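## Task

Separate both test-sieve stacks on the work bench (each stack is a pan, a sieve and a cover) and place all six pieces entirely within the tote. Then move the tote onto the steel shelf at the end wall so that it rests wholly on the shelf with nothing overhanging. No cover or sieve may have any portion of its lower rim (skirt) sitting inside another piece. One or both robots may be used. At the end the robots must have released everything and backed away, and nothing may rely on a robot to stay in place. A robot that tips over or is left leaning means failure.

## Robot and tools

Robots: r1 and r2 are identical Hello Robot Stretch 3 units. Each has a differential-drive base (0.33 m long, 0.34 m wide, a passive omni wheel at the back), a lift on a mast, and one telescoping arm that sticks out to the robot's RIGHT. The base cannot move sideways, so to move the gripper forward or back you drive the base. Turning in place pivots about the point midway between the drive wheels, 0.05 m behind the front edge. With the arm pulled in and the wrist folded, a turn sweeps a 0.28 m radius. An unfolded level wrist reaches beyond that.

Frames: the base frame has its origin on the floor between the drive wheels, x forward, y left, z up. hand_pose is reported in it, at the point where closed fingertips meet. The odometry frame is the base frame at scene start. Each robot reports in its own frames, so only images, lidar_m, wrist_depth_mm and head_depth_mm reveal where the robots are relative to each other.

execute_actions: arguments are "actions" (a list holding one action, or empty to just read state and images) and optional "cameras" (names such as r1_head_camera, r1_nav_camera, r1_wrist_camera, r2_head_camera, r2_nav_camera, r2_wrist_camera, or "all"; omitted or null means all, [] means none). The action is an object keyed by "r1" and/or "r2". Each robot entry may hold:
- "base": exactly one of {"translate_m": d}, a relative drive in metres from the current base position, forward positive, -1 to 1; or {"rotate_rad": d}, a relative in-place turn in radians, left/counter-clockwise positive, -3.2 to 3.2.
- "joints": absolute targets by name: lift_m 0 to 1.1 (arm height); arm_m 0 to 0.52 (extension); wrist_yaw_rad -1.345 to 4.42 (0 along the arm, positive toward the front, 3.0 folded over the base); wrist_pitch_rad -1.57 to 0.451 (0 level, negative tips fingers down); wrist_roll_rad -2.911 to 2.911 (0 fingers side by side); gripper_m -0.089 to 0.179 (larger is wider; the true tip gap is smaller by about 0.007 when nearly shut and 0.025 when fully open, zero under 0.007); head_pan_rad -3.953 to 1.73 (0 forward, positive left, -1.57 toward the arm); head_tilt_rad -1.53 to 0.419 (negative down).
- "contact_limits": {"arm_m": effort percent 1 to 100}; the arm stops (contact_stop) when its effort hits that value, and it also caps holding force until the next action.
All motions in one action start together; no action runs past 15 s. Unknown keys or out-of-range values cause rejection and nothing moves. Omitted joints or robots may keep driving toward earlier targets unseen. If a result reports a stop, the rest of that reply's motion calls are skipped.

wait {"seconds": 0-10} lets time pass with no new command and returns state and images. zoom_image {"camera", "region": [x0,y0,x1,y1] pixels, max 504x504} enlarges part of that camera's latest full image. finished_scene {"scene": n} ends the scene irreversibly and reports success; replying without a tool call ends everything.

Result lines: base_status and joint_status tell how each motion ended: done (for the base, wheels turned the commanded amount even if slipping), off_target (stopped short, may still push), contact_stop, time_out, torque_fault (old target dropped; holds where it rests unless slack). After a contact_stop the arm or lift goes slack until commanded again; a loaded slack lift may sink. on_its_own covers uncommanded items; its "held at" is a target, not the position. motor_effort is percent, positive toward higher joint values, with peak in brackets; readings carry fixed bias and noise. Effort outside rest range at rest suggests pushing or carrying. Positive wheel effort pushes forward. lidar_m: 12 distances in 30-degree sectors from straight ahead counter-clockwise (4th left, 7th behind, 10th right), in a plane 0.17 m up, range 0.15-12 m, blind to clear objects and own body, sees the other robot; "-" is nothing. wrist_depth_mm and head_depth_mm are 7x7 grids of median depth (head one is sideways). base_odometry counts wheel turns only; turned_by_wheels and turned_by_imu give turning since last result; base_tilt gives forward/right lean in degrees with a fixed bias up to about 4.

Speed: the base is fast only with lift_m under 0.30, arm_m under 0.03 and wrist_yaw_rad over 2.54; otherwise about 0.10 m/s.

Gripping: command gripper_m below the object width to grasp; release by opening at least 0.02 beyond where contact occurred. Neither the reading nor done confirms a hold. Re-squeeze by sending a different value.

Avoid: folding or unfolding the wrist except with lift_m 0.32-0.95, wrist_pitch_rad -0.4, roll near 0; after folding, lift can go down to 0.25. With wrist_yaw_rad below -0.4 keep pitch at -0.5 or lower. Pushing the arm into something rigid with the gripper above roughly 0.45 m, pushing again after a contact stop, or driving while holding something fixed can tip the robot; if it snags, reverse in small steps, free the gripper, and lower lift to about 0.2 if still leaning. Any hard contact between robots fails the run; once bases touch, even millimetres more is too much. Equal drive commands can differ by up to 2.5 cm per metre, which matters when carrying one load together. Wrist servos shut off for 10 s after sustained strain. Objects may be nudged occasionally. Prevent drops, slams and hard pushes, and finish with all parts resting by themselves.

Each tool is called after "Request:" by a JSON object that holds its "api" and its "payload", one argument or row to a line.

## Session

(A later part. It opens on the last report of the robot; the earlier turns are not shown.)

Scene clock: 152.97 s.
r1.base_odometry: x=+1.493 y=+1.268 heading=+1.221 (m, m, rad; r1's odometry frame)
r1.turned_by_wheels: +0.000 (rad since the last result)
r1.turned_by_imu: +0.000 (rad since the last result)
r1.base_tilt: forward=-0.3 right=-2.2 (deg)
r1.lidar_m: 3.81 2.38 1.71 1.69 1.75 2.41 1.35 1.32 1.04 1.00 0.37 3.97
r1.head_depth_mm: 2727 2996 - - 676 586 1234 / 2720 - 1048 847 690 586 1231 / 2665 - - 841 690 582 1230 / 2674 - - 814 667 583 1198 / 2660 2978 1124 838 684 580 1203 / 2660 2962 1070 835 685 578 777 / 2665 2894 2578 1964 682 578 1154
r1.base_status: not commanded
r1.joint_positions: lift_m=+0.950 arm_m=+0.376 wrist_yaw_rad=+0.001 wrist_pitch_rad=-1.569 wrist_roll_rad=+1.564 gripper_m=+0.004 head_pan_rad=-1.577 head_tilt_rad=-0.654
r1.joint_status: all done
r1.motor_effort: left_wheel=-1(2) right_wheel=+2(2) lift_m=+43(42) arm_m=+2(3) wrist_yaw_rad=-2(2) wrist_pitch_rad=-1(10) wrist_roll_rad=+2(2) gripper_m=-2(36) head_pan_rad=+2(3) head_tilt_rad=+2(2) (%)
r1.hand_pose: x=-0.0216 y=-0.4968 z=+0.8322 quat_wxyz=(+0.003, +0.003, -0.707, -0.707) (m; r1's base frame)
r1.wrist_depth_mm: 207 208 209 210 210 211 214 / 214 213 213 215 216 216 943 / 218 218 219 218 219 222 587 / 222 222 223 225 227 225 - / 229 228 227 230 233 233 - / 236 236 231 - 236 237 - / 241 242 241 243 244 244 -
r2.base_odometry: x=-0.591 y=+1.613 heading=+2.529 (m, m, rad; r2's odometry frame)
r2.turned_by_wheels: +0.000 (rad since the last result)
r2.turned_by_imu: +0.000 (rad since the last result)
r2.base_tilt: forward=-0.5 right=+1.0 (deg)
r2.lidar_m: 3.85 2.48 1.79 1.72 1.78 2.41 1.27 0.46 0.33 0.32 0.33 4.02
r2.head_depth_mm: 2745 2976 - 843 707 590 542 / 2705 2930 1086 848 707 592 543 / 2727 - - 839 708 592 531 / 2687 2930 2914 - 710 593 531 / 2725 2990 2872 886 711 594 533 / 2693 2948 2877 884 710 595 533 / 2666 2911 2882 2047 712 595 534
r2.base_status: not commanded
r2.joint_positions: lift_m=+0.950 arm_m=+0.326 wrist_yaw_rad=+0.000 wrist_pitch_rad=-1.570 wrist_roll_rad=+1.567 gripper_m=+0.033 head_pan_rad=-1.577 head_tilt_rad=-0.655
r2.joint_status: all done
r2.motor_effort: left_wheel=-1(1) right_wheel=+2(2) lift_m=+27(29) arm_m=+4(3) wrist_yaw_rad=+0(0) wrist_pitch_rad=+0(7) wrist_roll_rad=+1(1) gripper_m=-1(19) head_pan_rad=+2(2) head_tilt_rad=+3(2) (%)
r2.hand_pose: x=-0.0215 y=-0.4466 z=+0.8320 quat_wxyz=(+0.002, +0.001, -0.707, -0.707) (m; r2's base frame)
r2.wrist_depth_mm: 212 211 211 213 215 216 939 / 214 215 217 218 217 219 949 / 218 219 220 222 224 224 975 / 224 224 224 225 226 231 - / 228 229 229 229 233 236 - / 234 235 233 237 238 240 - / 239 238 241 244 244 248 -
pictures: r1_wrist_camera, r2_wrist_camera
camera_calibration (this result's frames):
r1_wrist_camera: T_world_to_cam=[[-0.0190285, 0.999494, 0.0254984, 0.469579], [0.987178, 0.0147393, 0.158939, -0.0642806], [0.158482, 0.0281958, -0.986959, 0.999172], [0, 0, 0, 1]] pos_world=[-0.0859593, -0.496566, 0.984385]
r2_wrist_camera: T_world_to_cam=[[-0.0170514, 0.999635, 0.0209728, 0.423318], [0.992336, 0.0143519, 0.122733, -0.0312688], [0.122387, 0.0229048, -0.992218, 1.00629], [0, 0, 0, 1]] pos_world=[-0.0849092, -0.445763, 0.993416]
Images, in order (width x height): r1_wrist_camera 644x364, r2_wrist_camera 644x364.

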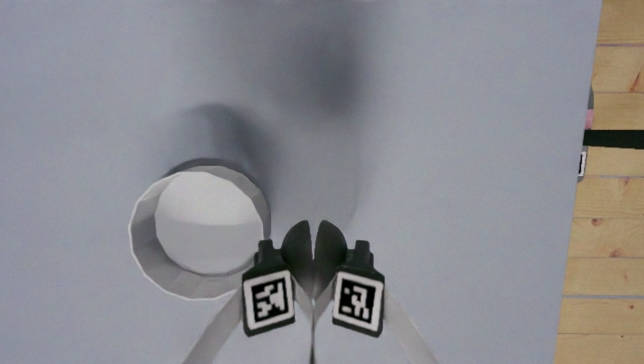

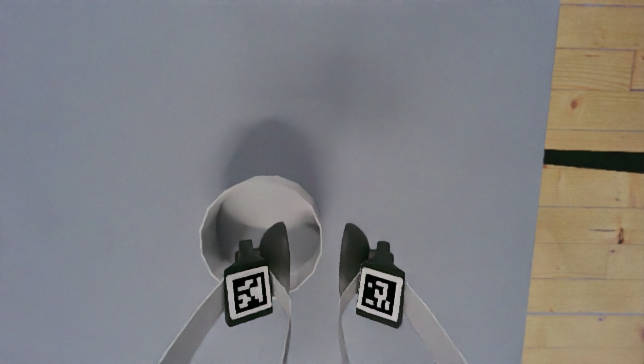

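Request:
{"api": "execute_actions", "payload": {
  "actions": [
    {"r2":{"joints":{"arm_m":0.33,"gripper_m":0.04}},"r1":{"joints":{"arm_m":0.405,"gripper_m":0.04}}}
  ],
  "cameras": []
}}

Request:
{"api": "execute_actions", "payload": {
  "actions": [
    {"r2":{"joints":{"lift_m":0.91}},"r1":{"joints":{"lift_m":0.908}}}
  ],
  "cameras": ["r1_wrist_camera","r2_wrist_camera"]
}}

Request:
{"api": "execute_actions", "payload": {
  "actions": [
    {"r2":{"joints":{"gripper_m":-0.04}},"r1":{"joints":{"gripper_m":-0.04}}}
  ],
  "cameras": []
}}

Request:
{"api": "execute_actions", "payload": {
  "actions": [
    {"r2":{"joints":{"lift_m":0.95}},"r1":{"joints":{"lift_m":0.95}}}
  ],
  "cameras": ["r1_wrist_camera","r2_wrist_camera"]
}}

Scene clock: 155.33 s.
r1.base_odometry: x=+1.493 y=+1.268 heading=+1.221 (m, m, rad; r1's odometry frame)
r1.turned_by_wheels: +0.000 (rad since the last result)
r1.turned_by_imu: -0.001 (rad since the last result)
r1.base_tilt: forward=-0.1 right=-2.2 (deg)
r1.lidar_m: 3.82 2.38 1.71 1.68 1.75 2.42 1.34 1.32 1.04 1.00 0.37 3.98
r1.head_depth_mm: 2707 2995 - - 676 587 1231 / 2709 - 1004 844 691 584 1229 / 2673 - 1128 842 689 582 1235 / 2694 - - 841 679 581 1203 / 2700 2944 1121 836 683 580 1204 / 2653 2912 1072 835 684 578 775 / 2629 2914 2586 1948 683 578 1159
r1.base_status: not commanded
r1.joint_positions: lift_m=+0.950 arm_m=+0.405 wrist_yaw_rad=+0.001 wrist_pitch_rad=-1.569 wrist_roll_rad=+1.564 gripper_m=+0.040 head_pan_rad=-1.577 head_tilt_rad=-0.654
r1.joint_status: all done
r1.motor_effort: left_wheel=+0(0) right_wheel=+1(2) lift_m=+43(43) arm_m=+2(2) wrist_yaw_rad=-1(1) wrist_pitch_rad=-1(1) wrist_roll_rad=+2(2) gripper_m=+0(84) head_pan_rad=+2(2) head_tilt_rad=+2(2) (%)
r1.hand_pose: x=-0.0216 y=-0.5258 z=+0.8322 quat_wxyz=(+0.003, +0.003, -0.708, -0.707) (m; r1's base frame)
r1.wrist_depth_mm: 208 209 208 209 210 211 211 / 212 214 215 215 215 215 217 / 218 218 219 220 221 220 222 / 223 224 222 225 225 227 227 / 228 229 226 229 231 232 233 / 232 235 - 238 236 237 241 / 240 240 243 242 244 244 -
r2.base_odometry: x=-0.591 y=+1.613 heading=+2.529 (m, m, rad; r2's odometry frame)
r2.turned_by_wheels: +0.000 (rad since the last result)
r2.turned_by_imu: +0.000 (rad since the last result)
r2.base_tilt: forward=-0.5 right=+1.0 (deg)
r2.lidar_m: 3.85 2.47 1.79 1.72 1.78 2.41 1.28 0.46 0.33 0.32 0.33 4.02
r2.head_depth_mm: 2729 3019 - 847 707 591 541 / 2731 2974 1060 847 707 593 542 / 2717 - - 819 707 594 531 / 2708 2944 2912 - 709 595 532 / 2636 2958 2882 882 710 593 532 / 2674 2968 2900 884 713 596 533 / 2649 2943 2830 2025 713 596 534
r2.base_status: not commanded
r2.joint_positions: lift_m=+0.950 arm_m=+0.330 wrist_yaw_rad=+0.000 wrist_pitch_rad=-1.570 wrist_roll_rad=+1.567 gripper_m=+0.040 head_pan_rad=-1.577 head_tilt_rad=-0.655
r2.joint_status: all done
r2.motor_effort: left_wheel=-1(1) right_wheel=+3(3) lift_m=+26(27) arm_m=+6(4) wrist_yaw_rad=+0(0) wrist_pitch_rad=+0(0) wrist_roll_rad=+1(1) gripper_m=+0(37) head_pan_rad=+2(2) head_tilt_rad=+3(3) (%)
r2.hand_pose: x=-0.0215 y=-0.4506 z=+0.8320 quat_wxyz=(+0.002, +0.001, -0.707, -0.707) (m; r2's base frame)
r2.wrist_depth_mm: 210 211 214 213 214 216 963 / 213 214 215 218 220 221 977 / 218 219 222 222 224 225 993 / 223 224 225 227 230 229 - / 228 230 227 232 233 235 - / 234 235 234 239 239 242 - / 238 240 243 243 245 246 -
pictures: none
No camera images: the call's "cameras" was empty. Leave "cameras" out to get every camera's image.

Scene clock: 156.53 s.
r1.base_odometry: x=+1.493 y=+1.268 heading=+1.221 (m, m, rad; r1's odometry frame)
r1.turned_by_wheels: +0.000 (rad since the last result)
r1.turned_by_imu: +0.000 (rad since the last result)
r1.base_tilt: forward=-0.2 right=-2.3 (deg)
r1.lidar_m: 3.83 2.38 1.72 1.68 1.75 2.41 1.35 1.31 1.04 1.00 0.37 3.97
r1.head_depth_mm: 2725 3061 2867 - - 571 1233 / 2685 2980 - 818 691 586 1233 / 2678 2876 1007 815 688 582 1225 / 2666 2886 - 814 671 581 1201 / 2633 2991 1105 811 686 580 1203 / 2648 2962 1075 832 683 578 776 / 2646 2910 2567 1951 682 578 1157
r1.base_status: not commanded
r1.joint_positions: lift_m=+0.908 arm_m=+0.405 wrist_yaw_rad=+0.001 wrist_pitch_rad=-1.569 wrist_roll_rad=+1.564 gripper_m=+0.040 head_pan_rad=-1.577 head_tilt_rad=-0.654
r1.joint_status: all done
r1.motor_effort: left_wheel=+1(0) right_wheel=+2(1) lift_m=+32(38) arm_m=+2(3) wrist_yaw_rad=-2(2) wrist_pitch_rad=-1(1) wrist_roll_rad=+2(2) gripper_m=-1(0) head_pan_rad=+2(2) head_tilt_rad=+1(2) (%)
r1.hand_pose: x=-0.0216 y=-0.5258 z=+0.7906 quat_wxyz=(+0.003, +0.003, -0.708, -0.707) (m; r1's base frame)
r1.wrist_depth_mm: 169 170 170 171 170 171 173 / 173 174 175 174 176 175 177 / 178 178 179 180 179 180 180 / 182 182 182 183 184 184 184 / 186 185 185 187 188 189 190 / 191 190 - 191 194 195 195 / 196 196 198 197 199 199 198
r2.base_odometry: x=-0.591 y=+1.613 heading=+2.529 (m, m, rad; r2's odometry frame)
r2.turned_by_wheels: +0.000 (rad since the last result)
r2.turned_by_imu: +0.000 (rad since the last result)
r2.base_tilt: forward=-0.5 right=+1.0 (deg)
r2.lidar_m: 3.85 2.47 1.80 1.72 1.79 2.42 1.27 0.46 0.33 0.32 0.33 4.03
r2.head_depth_mm: 2716 3017 3081 - 687 591 542 / 2716 3024 - 876 706 592 541 / 2717 2964 - - 709 593 530 / 2693 3010 2839 - 689 593 532 / 2672 2980 2869 883 708 592 531 / 2654 2960 2901 884 710 594 532 / 2667 2969 2885 2059 712 595 532
r2.base_status: not commanded
r2.joint_positions: lift_m=+0.910 arm_m=+0.330 wrist_yaw_rad=+0.000 wrist_pitch_rad=-1.569 wrist_roll_rad=+1.567 gripper_m=+0.040 head_pan_rad=-1.577 head_tilt_rad=-0.655
r2.joint_status: all done
r2.motor_effort: left_wheel=-1(1) right_wheel=+2(2) lift_m=+12(22) arm_m=+5(5) wrist_yaw_rad=+0(0) wrist_pitch_rad=+0(0) wrist_roll_rad=+1(1) gripper_m=-1(0) head_pan_rad=+2(2) head_tilt_rad=+2(3) (%)
r2.hand_pose: x=-0.0215 y=-0.4506 z=+0.7929 quat_wxyz=(+0.002, +0.001, -0.707, -0.707) (m; r2's base frame)
r2.wrist_depth_mm: 174 173 174 176 178 178 178 / 178 178 179 180 181 182 184 / 181 182 182 184 184 186 188 / 185 186 187 186 188 189 191 / 189 189 187 190 192 194 997 / 193 193 183 193 196 198 - / 198 198 200 200 202 202 -
pictures: r1_wrist_camera, r2_wrist_camera
camera_calibration (this result's frames):
r1_wrist_camera: T_world_to_cam=[[-0.0190291, 0.999505, 0.0250413, 0.500082], [0.987178, 0.0148126, 0.158932, -0.057191], [0.158483, 0.0277446, -0.986972, 0.958672], [0, 0, 0, 1]] pos_world=[-0.0859592, -0.525586, 0.942749]
r2_wrist_camera: T_world_to_cam=[[-0.0170518, 0.999646, 0.0204188, 0.428631], [0.992336, 0.0144203, 0.122725, -0.0263742], [0.122387, 0.0223549, -0.992231, 0.967342], [0, 0, 0, 1]] pos_world=[-0.0849093, -0.449724, 0.954311]
Images, in order (width x height): r1_wrist_camera 644x364, r2_wrist_camera 644x364.

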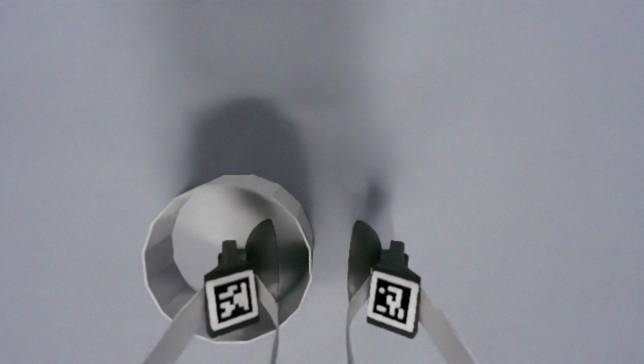

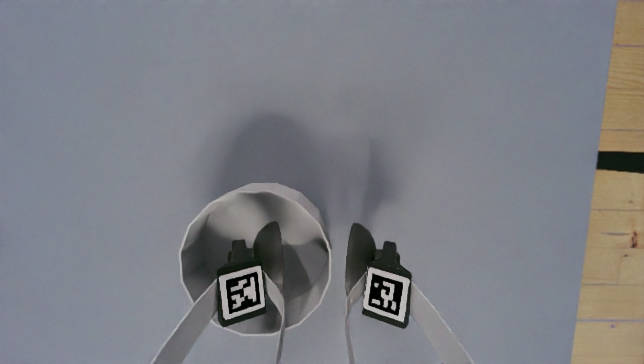

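Scene clock: 157.83 s.
r1.base_odometry: x=+1.493 y=+1.268 heading=+1.221 (m, m, rad; r1's odometry frame)
r1.turned_by_wheels: +0.000 (rad since the last result)
r1.turned_by_imu: +0.000 (rad since the last result)
r1.base_tilt: forward=-0.1 right=-2.2 (deg)
r1.lidar_m: 3.81 2.37 1.71 1.69 1.75 2.40 1.34 1.32 1.04 1.00 0.37 3.97
r1.head_depth_mm: 2731 3008 2866 - - 573 1238 / 2718 2965 - 818 692 584 1231 / 2663 2893 1001 819 691 583 1222 / 2682 2855 - 814 670 582 1203 / 2655 2966 1095 811 684 581 1197 / 2671 2932 1071 833 683 578 776 / 2643 2930 2562 1952 682 576 1157
r1.base_status: not commanded
r1.joint_positions: lift_m=+0.908 arm_m=+0.405 wrist_yaw_rad=+0.001 wrist_pitch_rad=-1.567 wrist_roll_rad=+1.564 gripper_m=-0.039 head_pan_rad=-1.577 head_tilt_rad=-0.654
r1.joint_status: all done
r1.motor_effort: left_wheel=+0(1) right_wheel=+1(2) lift_m=+32(32) arm_m=+2(2) wrist_yaw_rad=-2(1) wrist_pitch_rad=-2(2) wrist_roll_rad=+2(2) gripper_m=-20(95) head_pan_rad=+2(2) head_tilt_rad=+2(1) (%)
r1.hand_pose: x=-0.0216 y=-0.5262 z=+0.7906 quat_wxyz=(+0.003, +0.003, -0.708, -0.706) (m; r1's base frame)
r1.wrist_depth_mm: 170 171 170 170 171 172 172 / 173 175 175 174 175 175 175 / 177 178 179 179 179 179 180 / 182 182 182 183 184 184 185 / 186 186 186 186 190 188 188 / 191 190 188 - 193 194 195 / 195 197 198 197 198 199 199
r2.base_odometry: x=-0.591 y=+1.613 heading=+2.529 (m, m, rad; r2's odometry frame)
r2.turned_by_wheels: +0.000 (rad since the last result)
r2.turned_by_imu: +0.000 (rad since the last result)
r2.base_tilt: forward=-0.5 right=+1.1 (deg)
r2.lidar_m: 3.85 2.48 1.79 1.72 1.78 2.41 1.27 0.46 0.33 0.32 0.33 4.01
r2.head_depth_mm: 2736 3059 3126 - 686 591 543 / 2713 2960 - 879 706 590 540 / 2705 2939 - - 697 592 531 / 2682 3026 2875 - 709 592 531 / 2673 2951 2846 883 710 595 533 / 2689 2996 2867 883 711 596 533 / 2711 2925 2907 2038 713 594 534
r2.base_status: not commanded
r2.joint_positions: lift_m=+0.910 arm_m=+0.330 wrist_yaw_rad=+0.000 wrist_pitch_rad=-1.569 wrist_roll_rad=+1.567 gripper_m=-0.039 head_pan_rad=-1.577 head_tilt_rad=-0.655
r2.joint_status: all done
r2.motor_effort: left_wheel=-1(1) right_wheel=+2(3) lift_m=+11(11) arm_m=+5(5) wrist_yaw_rad=+0(0) wrist_pitch_rad=+0(0) wrist_roll_rad=+1(2) gripper_m=-19(94) head_pan_rad=+2(3) head_tilt_rad=+2(2) (%)
r2.hand_pose: x=-0.0215 y=-0.4507 z=+0.7929 quat_wxyz=(+0.002, +0.001, -0.707, -0.707) (m; r2's base frame)
r2.wrist_depth_mm: 174 174 174 176 177 177 179 / 177 177 179 180 180 182 184 / 181 182 182 184 185 186 187 / 185 185 185 187 188 189 193 / 188 190 189 190 193 194 998 / 193 193 191 - 196 198 - / 198 198 200 201 201 202 -
pictures: none
No camera images: the call's "cameras" was empty. Leave "cameras" out to get every camera's image.

Scene clock: 159.03 s.
r1.base_odometry: x=+1.493 y=+1.268 heading=+1.221 (m, m, rad; r1's odometry frame)
r1.turned_by_wheels: +0.000 (rad since the last result)
r1.turned_by_imu: +0.000 (rad since the last result)
r1.base_tilt: forward=+0.0 right=-2.2 (deg)
r1.lidar_m: 3.82 2.37 1.71 1.69 1.75 2.41 1.35 1.32 1.04 1.00 0.37 3.97
r1.head_depth_mm: 2683 2952 - - 676 586 1236 / 2689 - 1008 846 690 585 1234 / 2612 - 1134 842 687 583 1230 / 2627 - - 837 683 581 1198 / 2660 2944 1120 837 684 581 1201 / 2654 2963 1071 837 684 578 776 / 2627 2942 2576 1950 683 578 1149
r1.base_status: not commanded
r1.joint_positions: lift_m=+0.950 arm_m=+0.405 wrist_yaw_rad=+0.001 wrist_pitch_rad=-1.567 wrist_roll_rad=+1.564 gripper_m=-0.039 head_pan_rad=-1.577 head_tilt_rad=-0.654
r1.joint_status: all done
r1.motor_effort: left_wheel=-1(0) right_wheel=+1(1) lift_m=+44(44) arm_m=+2(2) wrist_yaw_rad=-1(2) wrist_pitch_rad=-2(2) wrist_roll_rad=+2(2) gripper_m=-19(20) head_pan_rad=+2(2) head_tilt_rad=+2(2) (%)
r1.hand_pose: x=-0.0216 y=-0.5263 z=+0.8322 quat_wxyz=(+0.003, +0.003, -0.708, -0.706) (m; r1's base frame)
r1.wrist_depth_mm: 208 209 209 209 210 210 209 / 212 213 215 214 214 216 216 / 219 218 219 221 219 221 221 / 222 223 190 224 225 226 227 / 230 230 192 228 230 231 234 / 235 234 192 - 238 237 240 / 240 240 243 243 242 244 247
r2.base_odometry: x=-0.591 y=+1.613 heading=+2.529 (m, m, rad; r2's odometry frame)
r2.turned_by_wheels: +0.000 (rad since the last result)
r2.turned_by_imu: +0.000 (rad since the last result)
r2.base_tilt: forward=-0.5 right=+1.0 (deg)
r2.lidar_m: 3.85 2.48 1.79 1.72 1.78 2.41 1.27 0.46 0.33 0.32 0.33 4.04
r2.head_depth_mm: 2729 2946 - 845 704 592 542 / 2715 2930 1062 847 707 591 540 / 2706 - - 822 688 592 530 / 2647 2945 2931 - 669 592 532 / 2703 2931 2857 880 709 593 532 / 2679 2907 2882 883 709 595 533 / 2669 2944 2870 2043 712 596 533
r2.base_status: not commanded
r2.joint_positions: lift_m=+0.950 arm_m=+0.330 wrist_yaw_rad=+0.000 wrist_pitch_rad=-1.568 wrist_roll_rad=+1.567 gripper_m=-0.039 head_pan_rad=-1.577 head_tilt_rad=-0.655
r2.joint_status: all done
r2.motor_effort: left_wheel=-1(1) right_wheel=+2(2) lift_m=+27(28) arm_m=+5(4) wrist_yaw_rad=+0(1) wrist_pitch_rad=-1(1) wrist_roll_rad=+2(2) gripper_m=-18(18) head_pan_rad=+2(2) head_tilt_rad=+2(2) (%)
r2.hand_pose: x=-0.0215 y=-0.4511 z=+0.8319 quat_wxyz=(+0.002, +0.001, -0.708, -0.706) (m; r2's base frame)
r2.wrist_depth_mm: 209 212 213 213 214 215 940 / 215 216 217 217 219 221 984 / 218 220 221 223 222 226 987 / 223 223 224 225 228 230 - / 228 230 195 230 232 234 - / 233 234 192 - 239 241 - / 239 239 242 241 243 247 -
pictures: r1_wrist_camera, r2_wrist_camera
camera_calibration (this result's frames):
r1_wrist_camera: T_world_to_cam=[[-0.0190304, 0.99955, 0.0232028, 0.501077], [0.987178, 0.0151061, 0.158907, -0.0636133], [0.158485, 0.0259294, -0.987021, 0.998782], [0, 0, 0, 1]] pos_world=[-0.085959, -0.525788, 0.984301]
r2_wrist_camera: T_world_to_cam=[[-0.0170532, 0.999679, 0.0187316, 0.42969], [0.992336, 0.0146289, 0.122701, -0.0310424], [0.122387, 0.0206804, -0.992267, 1.00534], [0, 0, 0, 1]] pos_world=[-0.0849093, -0.449889, 0.993331]
Images, in order (width x height): r1_wrist_camera 644x364, r2_wrist_camera 644x364.

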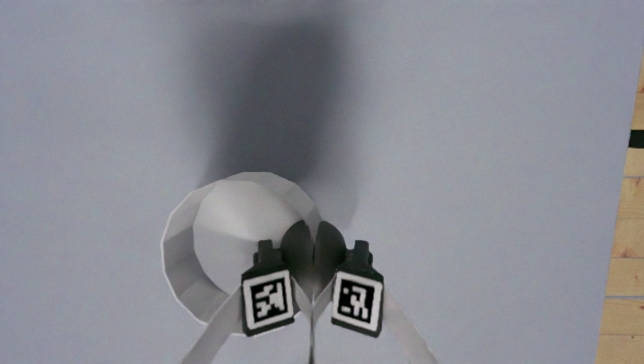

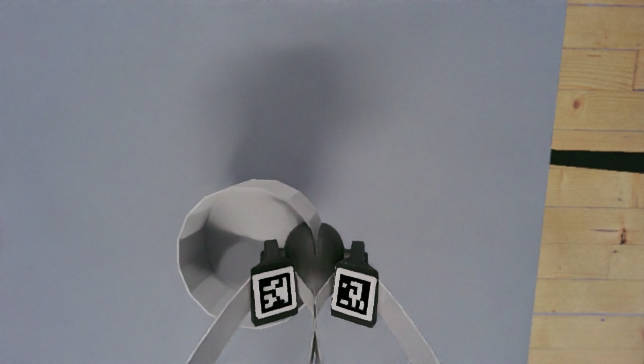

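Request:
{"api": "execute_actions", "payload": {
  "actions": [
    {"r2":{"joints":{"lift_m":1.06,"arm_m":0.447},"base":{"translate_m":-0.415}},"r1":{"joints":{"lift_m":1.06,"arm_m":0.485},"base":{"translate_m":-0.495}}}
  ],
  "cameras": ["r1_head_camera"]
}}

Request:
{"api": "execute_actions", "payload": {
  "actions": [
    {"r2":{"joints":{"lift_m":0.97}},"r1":{"joints":{"lift_m":0.97}}}
  ],
  "cameras": ["r1_wrist_camera","r2_wrist_camera","r1_head_camera"]
}}

Scene clock: 166.27 s.
r1.base_odometry: x=+1.324 y=+0.803 heading=+1.221 (m, m, rad; r1's odometry frame)
r1.turned_by_wheels: +0.000 (rad since the last result)
r1.turned_by_imu: +0.001 (rad since the last result)
r1.base_tilt: forward=-0.2 right=-2.3 (deg)
r1.lidar_m: 4.33 2.36 1.75 1.69 1.75 2.43 4.47 0.84 1.03 1.00 1.04 0.71
r1.head_depth_mm: 2773 3020 1095 849 693 585 1233 / 668 2994 1045 757 672 583 1205 / 672 2856 957 813 663 583 1205 / - 1485 942 833 660 580 1206 / 2653 2992 931 786 657 580 1194 / 2637 2941 1072 834 684 578 1199 / 2627 2929 1067 833 683 578 1198
r1.base_status: done
r1.joint_positions: lift_m=+1.060 arm_m=+0.485 wrist_yaw_rad=+0.001 wrist_pitch_rad=-1.567 wrist_roll_rad=+1.564 gripper_m=-0.039 head_pan_rad=-1.577 head_tilt_rad=-0.654
r1.joint_status: all done
r1.motor_effort: left_wheel=+0(6) right_wheel=+2(3) lift_m=+44(42) arm_m=+2(3) wrist_yaw_rad=-2(2) wrist_pitch_rad=-2(2) wrist_roll_rad=+2(2) gripper_m=-20(20) head_pan_rad=+3(2) head_tilt_rad=+2(2) (%)
r1.hand_pose: x=-0.0216 y=-0.6063 z=+0.9422 quat_wxyz=(+0.003, +0.003, -0.708, -0.706) (m; r1's base frame)
r1.wrist_depth_mm: 170 307 305 297 309 311 313 / 301 311 317 316 314 319 322 / 317 324 324 309 302 328 326 / 327 314 190 329 308 335 338 / 330 307 191 336 308 341 347 / 258 259 191 - 260 351 - / 358 360 361 362 359 365 -
r2.base_odometry: x=-0.252 y=+1.374 heading=+2.528 (m, m, rad; r2's odometry frame)
r2.turned_by_wheels: +0.000 (rad since the last result)
r2.turned_by_imu: +0.001 (rad since the last result)
r2.base_tilt: forward=-0.5 right=+1.0 (deg)
r2.lidar_m: 4.23 2.47 1.79 1.71 1.77 2.40 4.48 0.47 0.34 0.32 0.33 0.45
r2.head_depth_mm: 2798 2990 2852 818 654 591 541 / 633 693 846 846 652 591 541 / - 2966 2867 842 654 591 542 / - - 1250 816 652 593 542 / 2697 2961 2861 849 690 593 543 / 2657 2945 2868 886 709 595 534 / 2655 2955 2905 887 712 595 534
r2.base_status: done
r2.joint_positions: lift_m=+1.060 arm_m=+0.447 wrist_yaw_rad=+0.000 wrist_pitch_rad=-1.568 wrist_roll_rad=+1.567 gripper_m=-0.039 head_pan_rad=-1.577 head_tilt_rad=-0.655
r2.joint_status: all done
r2.motor_effort: left_wheel=-1(5) right_wheel=+2(4) lift_m=+27(29) arm_m=+4(6) wrist_yaw_rad=+0(1) wrist_pitch_rad=-1(1) wrist_roll_rad=+1(1) gripper_m=-20(18) head_pan_rad=+2(2) head_tilt_rad=+3(3) (%)
r2.hand_pose: x=-0.0215 y=-0.5681 z=+0.9419 quat_wxyz=(+0.002, +0.001, -0.708, -0.706) (m; r2's base frame)
r2.wrist_depth_mm: 174 308 307 299 279 321 - / 295 318 320 308 298 327 - / 303 321 324 327 294 330 - / 322 314 331 322 296 342 - / 321 316 195 337 294 349 - / 257 259 193 - 262 355 - / 357 358 359 361 358 364 -
pictures: r1_head_camera (sideways: a quarter turn clockwise sets it upright)
camera_calibration (this result's frames):
r1_head_camera: T_world_to_cam=[[0.0165224, 0.62068, -0.78389, 1.04553], [0.998743, -0.0473484, -0.0164393, 0.0210337], [-0.0473195, -0.782633, -0.620682, 0.760177], [0, 0, 0, 1]] pos_world=[-0.00231069, -0.0530051, 1.29176]
Images, in order (width x height): r1_head_camera 896x504.

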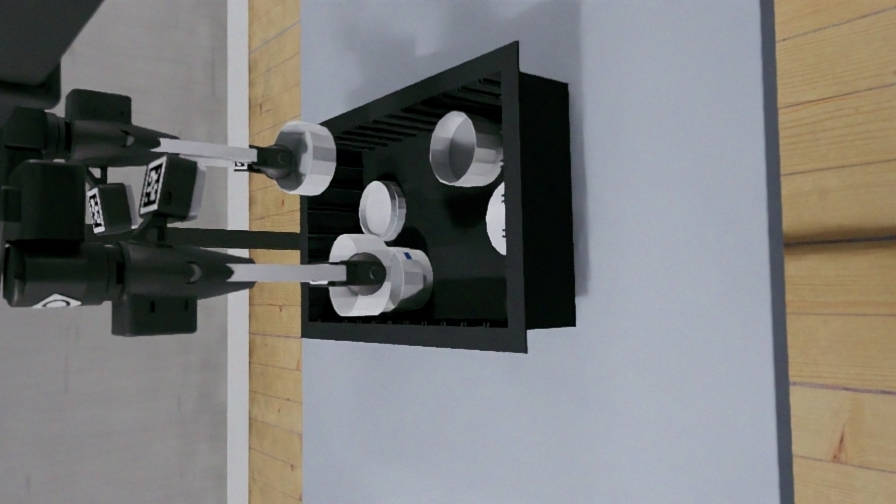

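Scene clock: 167.93 s.
r1.base_odometry: x=+1.324 y=+0.803 heading=+1.221 (m, m, rad; r1's odometry frame)
r1.turned_by_wheels: +0.000 (rad since the last result)
r1.turned_by_imu: +0.000 (rad since the last result)
r1.base_tilt: forward=-0.3 right=-2.2 (deg)
r1.lidar_m: 4.30 2.34 1.74 1.69 1.75 2.42 4.47 0.85 1.03 1.00 1.04 0.71
r1.head_depth_mm: 2691 2920 - 798 692 585 1232 / 2611 - 1005 757 671 584 1213 / 650 747 858 814 665 582 1199 / 2555 - 958 783 660 582 1205 / 2665 2921 957 764 657 581 1206 / 2631 2912 1076 834 682 578 1200 / 2635 2892 1068 833 680 577 1202
r1.base_status: not commanded
r1.joint_positions: lift_m=+0.970 arm_m=+0.485 wrist_yaw_rad=+0.001 wrist_pitch_rad=-1.567 wrist_roll_rad=+1.564 gripper_m=-0.039 head_pan_rad=-1.577 head_tilt_rad=-0.654
r1.joint_status: all done
r1.motor_effort: left_wheel=+0(1) right_wheel=+2(2) lift_m=+33(39) arm_m=+3(2) wrist_yaw_rad=-2(2) wrist_pitch_rad=-2(2) wrist_roll_rad=+2(2) gripper_m=-20(20) head_pan_rad=+2(2) head_tilt_rad=+2(2) (%)
r1.hand_pose: x=-0.0216 y=-0.6063 z=+0.8525 quat_wxyz=(+0.003, +0.003, -0.708, -0.706) (m; r1's base frame)
r1.wrist_depth_mm: 169 225 208 210 227 169 229 / 228 230 229 230 230 168 234 / 236 237 235 217 217 168 240 / 224 239 190 222 232 168 246 / 229 227 192 246 248 168 253 / 220 231 191 - 250 167 262 / 186 187 178 179 185 172 267
r2.base_odometry: x=-0.252 y=+1.374 heading=+2.528 (m, m, rad; r2's odometry frame)
r2.turned_by_wheels: +0.000 (rad since the last result)
r2.turned_by_imu: +0.000 (rad since the last result)
r2.base_tilt: forward=-0.5 right=+1.0 (deg)
r2.lidar_m: 4.26 2.47 1.78 1.72 1.77 2.40 4.45 0.47 0.34 0.32 0.33 0.45
r2.head_depth_mm: 2674 2992 - 788 651 591 542 / 2622 - 864 815 654 592 542 / 1768 - 947 844 653 593 543 / 2643 2985 - 833 651 592 543 / 2662 2963 2860 852 690 593 543 / 2670 2941 2877 884 710 595 533 / 2664 2931 2864 883 713 596 533
r2.base_status: not commanded
r2.joint_positions: lift_m=+0.970 arm_m=+0.447 wrist_yaw_rad=+0.000 wrist_pitch_rad=-1.568 wrist_roll_rad=+1.567 gripper_m=-0.039 head_pan_rad=-1.577 head_tilt_rad=-0.655
r2.joint_status: all done
r2.motor_effort: left_wheel=-1(1) right_wheel=+2(2) lift_m=+12(24) arm_m=+5(4) wrist_yaw_rad=+0(1) wrist_pitch_rad=-1(1) wrist_roll_rad=+1(1) gripper_m=-20(20) head_pan_rad=+2(2) head_tilt_rad=+2(3) (%)
r2.hand_pose: x=-0.0215 y=-0.5681 z=+0.8528 quat_wxyz=(+0.002, +0.001, -0.708, -0.706) (m; r2's base frame)
r2.wrist_depth_mm: 174 226 213 214 229 153 235 / 194 232 234 234 236 155 242 / 229 237 239 237 233 164 244 / 226 241 242 233 234 164 251 / 226 230 195 234 251 165 257 / 213 222 192 - 232 176 264 / 175 175 169 176 176 173 271
pictures: r1_head_camera (sideways: a quarter turn clockwise sets it upright), r1_wrist_camera, r2_wrist_camera
camera_calibration (this result's frames):
r1_head_camera: T_world_to_cam=[[0.0165223, 0.62068, -0.78389, 1.04553], [0.998743, -0.0473483, -0.0164393, 0.0210337], [-0.0473194, -0.782633, -0.620682, 0.760177], [0, 0, 0, 1]] pos_world=[-0.00231068, -0.0530051, 1.29176]
r1_wrist_camera: T_world_to_cam=[[-0.019031, 0.99955, 0.0232028, 0.58056], [0.987178, 0.0151066, 0.158907, -0.0656409], [0.158485, 0.0259295, -0.987021, 1.02096], [0, 0, 0, 1]] pos_world=[-0.085959, -0.60578, 1.00467]
r2_wrist_camera: T_world_to_cam=[[-0.0170354, 0.999679, 0.0187316, 0.546262], [0.992336, 0.0146111, 0.122701, -0.0319064], [0.122388, 0.0206782, -0.992267, 1.02851], [0, 0, 0, 1]] pos_world=[-0.0849091, -0.566888, 1.01424]
Images, in order (width x height): r1_head_camera 896x504, r1_wrist_camera 644x364, r2_wrist_camera 644x364.

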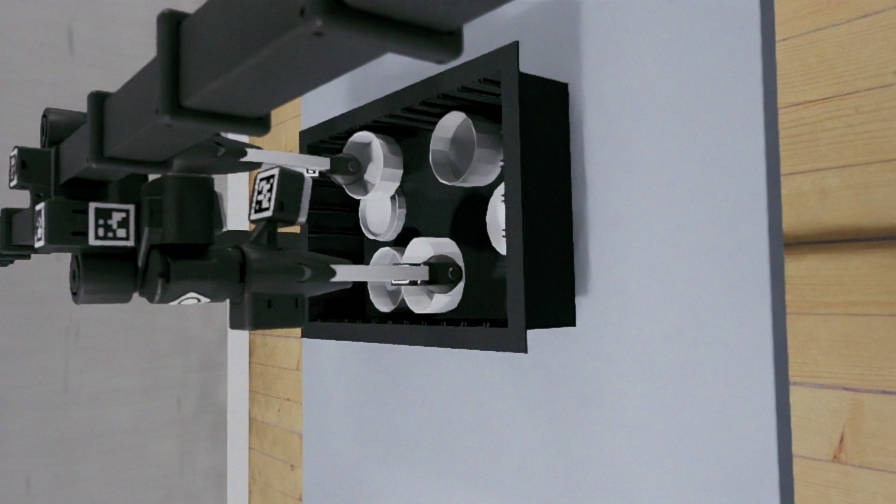

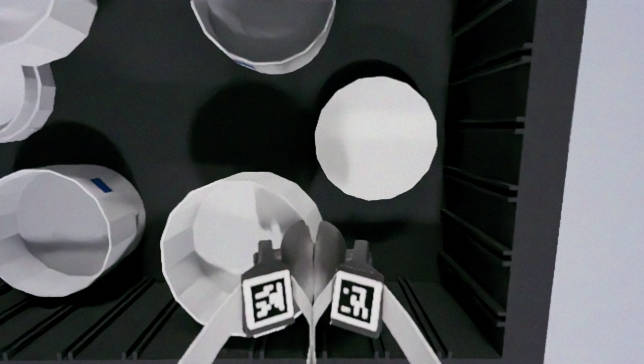

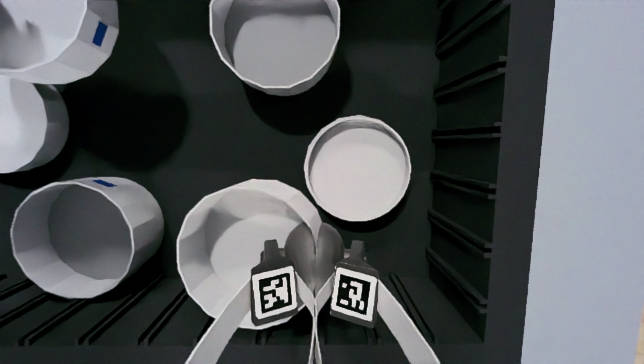

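Request:
{"api": "execute_actions", "payload": {
  "actions": [
    {"r2":{"joints":{"lift_m":0.917,"arm_m":0.467},"base":{"translate_m":0.008}},"r1":{"joints":{"lift_m":0.915,"arm_m":0.495}}}
  ],
  "cameras": ["r1_wrist_camera","r2_wrist_camera"]
}}

Request:
{"api": "execute_actions", "payload": {
  "actions": [
    {"r2":{"joints":{"gripper_m":0.025}},"r1":{"joints":{"gripper_m":0.025}}}
  ],
  "cameras": []
}}

Request:
{"api": "execute_actions", "payload": {
  "actions": [
    {"r2":{"joints":{"lift_m":1.03,"head_pan_rad":-3.1,"head_tilt_rad":-0.1}},"r1":{"joints":{"lift_m":1.03,"head_pan_rad":-0.15,"head_tilt_rad":-0.1}}}
  ],
  "cameras": ["r1_wrist_camera","r2_head_camera","r1_head_camera"]
}}

Scene clock: 170.83 s.
r1.base_odometry: x=+1.324 y=+0.803 heading=+1.221 (m, m, rad; r1's odometry frame)
r1.turned_by_wheels: +0.000 (rad since the last result)
r1.turned_by_imu: -0.001 (rad since the last result)
r1.base_tilt: forward=-0.1 right=-2.2 (deg)
r1.lidar_m: 4.31 2.35 1.74 1.69 1.76 2.43 4.48 0.85 1.04 1.00 1.04 0.71
r1.head_depth_mm: 2696 3028 2015 - - 573 1233 / 2689 2903 - 778 671 586 1205 / 2553 - 871 811 665 583 1208 / 1026 - 964 839 661 582 1199 / 2664 2968 1077 770 669 579 1203 / 2622 2899 1069 832 683 579 1203 / 2631 2891 1065 829 683 578 1198
r1.base_status: not commanded
r1.joint_positions: lift_m=+0.915 arm_m=+0.495 wrist_yaw_rad=+0.001 wrist_pitch_rad=-1.567 wrist_roll_rad=+1.564 gripper_m=-0.039 head_pan_rad=-1.577 head_tilt_rad=-0.654
r1.joint_status: all done
r1.motor_effort: left_wheel=+0(1) right_wheel=+2(2) lift_m=+32(38) arm_m=+3(2) wrist_yaw_rad=-1(2) wrist_pitch_rad=-2(2) wrist_roll_rad=+2(2) gripper_m=-20(21) head_pan_rad=+2(2) head_tilt_rad=+2(2) (%)
r1.hand_pose: x=-0.0216 y=-0.6163 z=+0.7976 quat_wxyz=(+0.003, +0.003, -0.708, -0.706) (m; r1's base frame)
r1.wrist_depth_mm: 168 172 157 157 175 174 127 / 177 177 179 178 159 175 126 / 182 181 182 181 162 163 126 / 184 187 185 186 166 167 126 / 163 190 189 190 193 185 125 / 174 195 190 - 198 185 125 / 178 184 168 177 185 172 125
r2.base_odometry: x=-0.259 y=+1.378 heading=+2.528 (m, m, rad; r2's odometry frame)
r2.turned_by_wheels: +0.000 (rad since the last result)
r2.turned_by_imu: +0.000 (rad since the last result)
r2.base_tilt: forward=-0.5 right=+1.0 (deg)
r2.lidar_m: 4.26 2.47 1.79 1.72 1.78 2.40 4.46 0.47 0.34 0.32 0.33 0.45
r2.head_depth_mm: 2701 3046 3071 - 652 591 543 / 2725 643 782 820 650 593 542 / 2618 645 2844 859 655 592 542 / 1216 2924 - 813 653 593 542 / 2673 2991 2837 853 692 593 532 / 2666 2963 2853 884 711 594 532 / 2668 2956 2901 886 710 594 532
r2.base_status: done
r2.joint_positions: lift_m=+0.917 arm_m=+0.467 wrist_yaw_rad=+0.000 wrist_pitch_rad=-1.568 wrist_roll_rad=+1.568 gripper_m=-0.039 head_pan_rad=-1.577 head_tilt_rad=-0.655
r2.joint_status: all done
r2.motor_effort: left_wheel=-2(5) right_wheel=+4(8) lift_m=+12(12) arm_m=+3(4) wrist_yaw_rad=+0(0) wrist_pitch_rad=-1(1) wrist_roll_rad=+1(1) gripper_m=-19(20) head_pan_rad=+2(2) head_tilt_rad=+2(3) (%)
r2.hand_pose: x=-0.0215 y=-0.5881 z=+0.7998 quat_wxyz=(+0.001, +0.001, -0.708, -0.706) (m; r2's base frame)
r2.wrist_depth_mm: 172 174 178 164 181 181 125 / 181 181 183 183 185 184 125 / 185 186 187 186 177 177 124 / 172 189 191 190 181 178 124 / 175 174 189 193 197 183 124 / 179 195 192 - 200 183 124 / 159 166 167 167 169 160 123
pictures: r1_wrist_camera, r2_wrist_camera
camera_calibration (this result's frames):
r1_wrist_camera: T_world_to_cam=[[-0.0190312, 0.99955, 0.023203, 0.591831], [0.987178, 0.0151069, 0.158907, -0.0567547], [0.158485, 0.0259297, -0.987021, 0.966962], [0, 0, 0, 1]] pos_world=[-0.085959, -0.61578, 0.949698]
r2_wrist_camera: T_world_to_cam=[[-0.0161723, 0.999693, 0.0187877, 0.567229], [0.992348, 0.0137475, 0.122703, -0.0256244], [0.122407, 0.0206283, -0.992266, 0.976329], [0, 0, 0, 1]] pos_world=[-0.0849082, -0.586842, 0.961265]
Images, in order (width x height): r1_wrist_camera 644x364, r2_wrist_camera 644x364.

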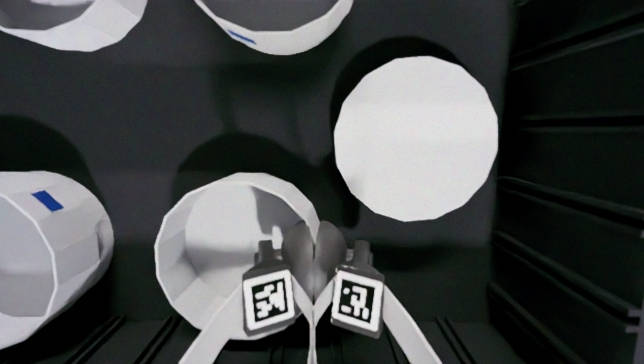

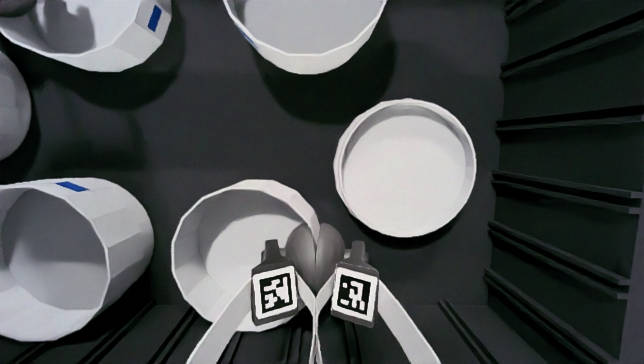

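Scene clock: 171.97 s.
r1.base_odometry: x=+1.324 y=+0.803 heading=+1.221 (m, m, rad; r1's odometry frame)
r1.turned_by_wheels: +0.000 (rad since the last result)
r1.turned_by_imu: +0.000 (rad since the last result)
r1.base_tilt: forward=-0.1 right=-2.2 (deg)
r1.lidar_m: 4.32 2.35 1.74 1.69 1.76 2.42 4.47 0.84 1.03 1.00 1.04 0.71
r1.head_depth_mm: 2714 3017 2000 - - 574 1234 / 2668 2883 - 779 668 585 1209 / 2587 - 889 811 664 583 1196 / 1025 - 967 826 660 580 1207 / 2658 2976 1075 768 668 580 1200 / 2665 2919 1070 832 682 578 1198 / 2651 2968 1068 832 682 578 1197
r1.base_status: not commanded
r1.joint_positions: lift_m=+0.915 arm_m=+0.495 wrist_yaw_rad=+0.001 wrist_pitch_rad=-1.567 wrist_roll_rad=+1.564 gripper_m=+0.025 head_pan_rad=-1.577 head_tilt_rad=-0.654
r1.joint_status: all done
r1.motor_effort: left_wheel=+0(0) right_wheel=+1(2) lift_m=+32(32) arm_m=+2(2) wrist_yaw_rad=-2(2) wrist_pitch_rad=-2(2) wrist_roll_rad=+2(2) gripper_m=+0(80) head_pan_rad=+3(2) head_tilt_rad=+2(2) (%)
r1.hand_pose: x=-0.0216 y=-0.6163 z=+0.7976 quat_wxyz=(+0.003, +0.003, -0.708, -0.706) (m; r1's base frame)
r1.wrist_depth_mm: 171 173 158 158 175 174 126 / 178 177 178 178 159 175 126 / 181 182 182 182 162 163 126 / 184 187 185 186 166 167 126 / 162 190 190 190 192 186 125 / 175 194 192 194 198 186 125 / 179 184 169 184 177 173 125
r2.base_odometry: x=-0.259 y=+1.378 heading=+2.528 (m, m, rad; r2's odometry frame)
r2.turned_by_wheels: +0.000 (rad since the last result)
r2.turned_by_imu: +0.000 (rad since the last result)
r2.base_tilt: forward=-0.6 right=+1.1 (deg)
r2.lidar_m: 4.25 2.47 1.79 1.72 1.78 2.40 4.45 0.47 0.34 0.32 0.33 0.45
r2.head_depth_mm: 2741 3026 3095 - 653 591 541 / 2710 643 777 814 652 591 542 / 2650 644 2870 863 653 592 540 / 1213 2911 - 811 652 594 543 / 2711 2948 2904 852 689 592 533 / 2663 2959 2872 880 707 594 533 / 2675 2982 2860 886 712 596 532
r2.base_status: not commanded
r2.joint_positions: lift_m=+0.917 arm_m=+0.467 wrist_yaw_rad=+0.000 wrist_pitch_rad=-1.568 wrist_roll_rad=+1.568 gripper_m=+0.025 head_pan_rad=-1.577 head_tilt_rad=-0.655
r2.joint_status: all done
r2.motor_effort: left_wheel=-1(2) right_wheel=+3(4) lift_m=+11(11) arm_m=+4(5) wrist_yaw_rad=+0(0) wrist_pitch_rad=-1(1) wrist_roll_rad=+1(1) gripper_m=+0(80) head_pan_rad=+3(2) head_tilt_rad=+3(2) (%)
r2.hand_pose: x=-0.0215 y=-0.5881 z=+0.7998 quat_wxyz=(+0.001, +0.001, -0.708, -0.706) (m; r2's base frame)
r2.wrist_depth_mm: 176 176 178 162 182 181 125 / 182 182 182 184 183 184 125 / 185 186 187 187 177 179 125 / 173 189 190 189 181 178 124 / 175 174 192 194 196 184 124 / 179 193 190 199 201 183 124 / 160 165 165 167 168 162 123
pictures: none
No camera images: the call's "cameras" was empty. Leave "cameras" out to get every camera's image.

Scene clock: 173.83 s.
r1.base_odometry: x=+1.324 y=+0.803 heading=+1.221 (m, m, rad; r1's odometry frame)
r1.turned_by_wheels: +0.000 (rad since the last result)
r1.turned_by_imu: +0.000 (rad since the last result)
r1.base_tilt: forward=-0.1 right=-2.1 (deg)
r1.lidar_m: 4.32 2.35 1.75 1.69 1.76 2.42 4.48 0.85 1.04 1.00 1.04 0.71
r1.head_depth_mm: 2590 - - - - 2627 1955 / 2465 - - - - 2646 1960 / 2463 - - - - 2653 1962 / 2612 - - - - 2612 1952 / 2441 - - - - 2661 1947 / 2724 - - - - 2647 1955 / 2754 3876 - - - 2644 1954
r1.base_status: not commanded
r1.joint_positions: lift_m=+1.030 arm_m=+0.495 wrist_yaw_rad=+0.001 wrist_pitch_rad=-1.567 wrist_roll_rad=+1.564 gripper_m=+0.025 head_pan_rad=-0.157 head_tilt_rad=-0.112
r1.joint_status: all done
r1.motor_effort: left_wheel=-2(2) right_wheel=+2(2) lift_m=+42(43) arm_m=+2(2) wrist_yaw_rad=-2(2) wrist_pitch_rad=-2(2) wrist_roll_rad=+2(2) gripper_m=+0(0) head_pan_rad=+2(31) head_tilt_rad=+6(36) (%)
r1.hand_pose: x=-0.0216 y=-0.6163 z=+0.9122 quat_wxyz=(+0.003, +0.003, -0.708, -0.706) (m; r1's base frame)
r1.wrist_depth_mm: 279 277 275 266 284 217 287 / 275 284 286 285 287 217 292 / 287 293 293 289 275 227 301 / 298 283 300 301 287 235 307 / 307 288 306 307 305 235 313 / 241 241 255 243 248 318 324 / 325 327 330 325 330 330 334
r2.base_odometry: x=-0.259 y=+1.378 heading=+2.528 (m, m, rad; r2's odometry frame)
r2.turned_by_wheels: +0.000 (rad since the last result)
r2.turned_by_imu: +0.000 (rad since the last result)
r2.base_tilt: forward=-0.4 right=+1.0 (deg)
r2.lidar_m: 4.24 2.48 1.79 1.72 1.77 2.40 4.47 0.47 0.34 0.32 0.33 0.45
r2.head_depth_mm: 2595 - - - - - - / 2600 - - - - - - / 2591 - - - - - - / 2589 - - - - 2879 2138 / 2421 - - - - 2894 2158 / 2450 - - - - 2884 2183 / 2433 - - - - 2927 2176
r2.base_status: not commanded
r2.joint_positions: lift_m=+1.030 arm_m=+0.467 wrist_yaw_rad=+0.000 wrist_pitch_rad=-1.568 wrist_roll_rad=+1.568 gripper_m=+0.025 head_pan_rad=-3.093 head_tilt_rad=-0.112
r2.joint_status: all done
r2.motor_effort: left_wheel=-1(1) right_wheel=+2(3) lift_m=+27(29) arm_m=+4(4) wrist_yaw_rad=+0(0) wrist_pitch_rad=-1(1) wrist_roll_rad=+1(1) gripper_m=+0(0) head_pan_rad=-3(32) head_tilt_rad=+6(40) (%)
r2.hand_pose: x=-0.0215 y=-0.5881 z=+0.9119 quat_wxyz=(+0.001, +0.001, -0.708, -0.706) (m; r2's base frame)
r2.wrist_depth_mm: 283 282 284 271 288 225 291 / 288 287 290 276 293 234 303 / 276 294 297 297 288 233 308 / 300 286 303 303 292 307 312 / 299 288 307 308 311 314 319 / 225 227 240 230 236 325 327 / 322 326 329 327 326 331 -
pictures: r1_head_camera (sideways: a quarter turn clockwise sets it upright), r1_wrist_camera, r2_head_camera (sideways: a quarter turn clockwise sets it upright)
camera_calibration (this result's frames):
r1_head_camera: T_world_to_cam=[[-0.123784, 0.0325017, -0.991777, 1.31767], [0.199676, 0.979836, 0.00718877, -0.00484983], [0.972012, -0.197144, -0.127778, 0.112522], [0, 0, 0, 1]] pos_world=[0.0547024, -0.0158915, 1.32125]
r1_wrist_camera: T_world_to_cam=[[-0.0190311, 0.99955, 0.023203, 0.589172], [0.987178, 0.0151067, 0.158907, -0.0749728], [0.158485, 0.0259296, -0.987021, 1.08012], [0, 0, 0, 1]] pos_world=[-0.085959, -0.615781, 1.06434]
r2_head_camera: T_world_to_cam=[[0.0769635, 0.00853224, -0.996997, 1.31505], [0.0343699, -0.999392, -0.00589953, 0.00934253], [-0.996441, -0.0338127, -0.07721, 0.0612563], [0, 0, 0, 1]] pos_world=[-0.0404938, 0.000187757, 1.31589]
Images, in order (width x height): r1_head_camera 896x504, r1_wrist_camera 644x364, r2_head_camera 896x504.

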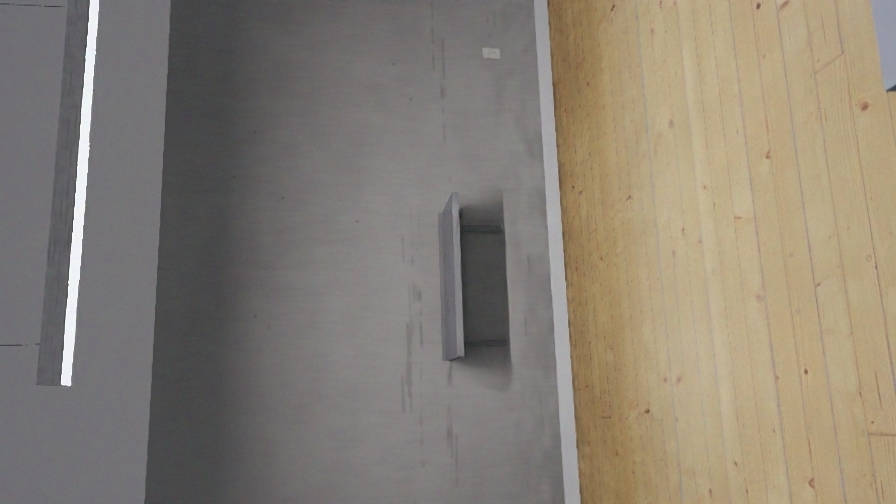

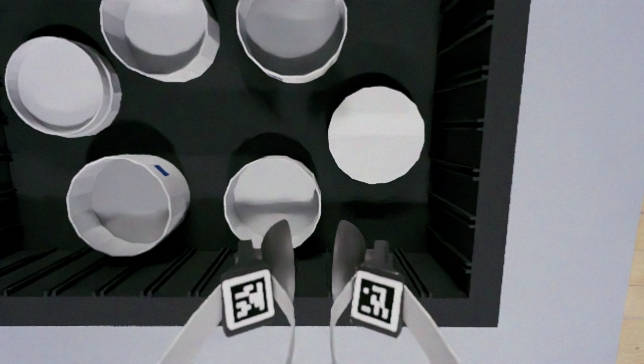

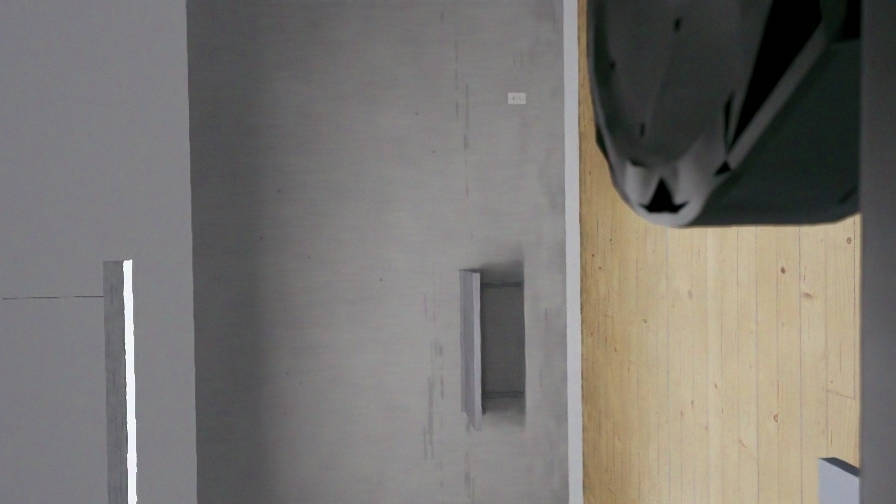

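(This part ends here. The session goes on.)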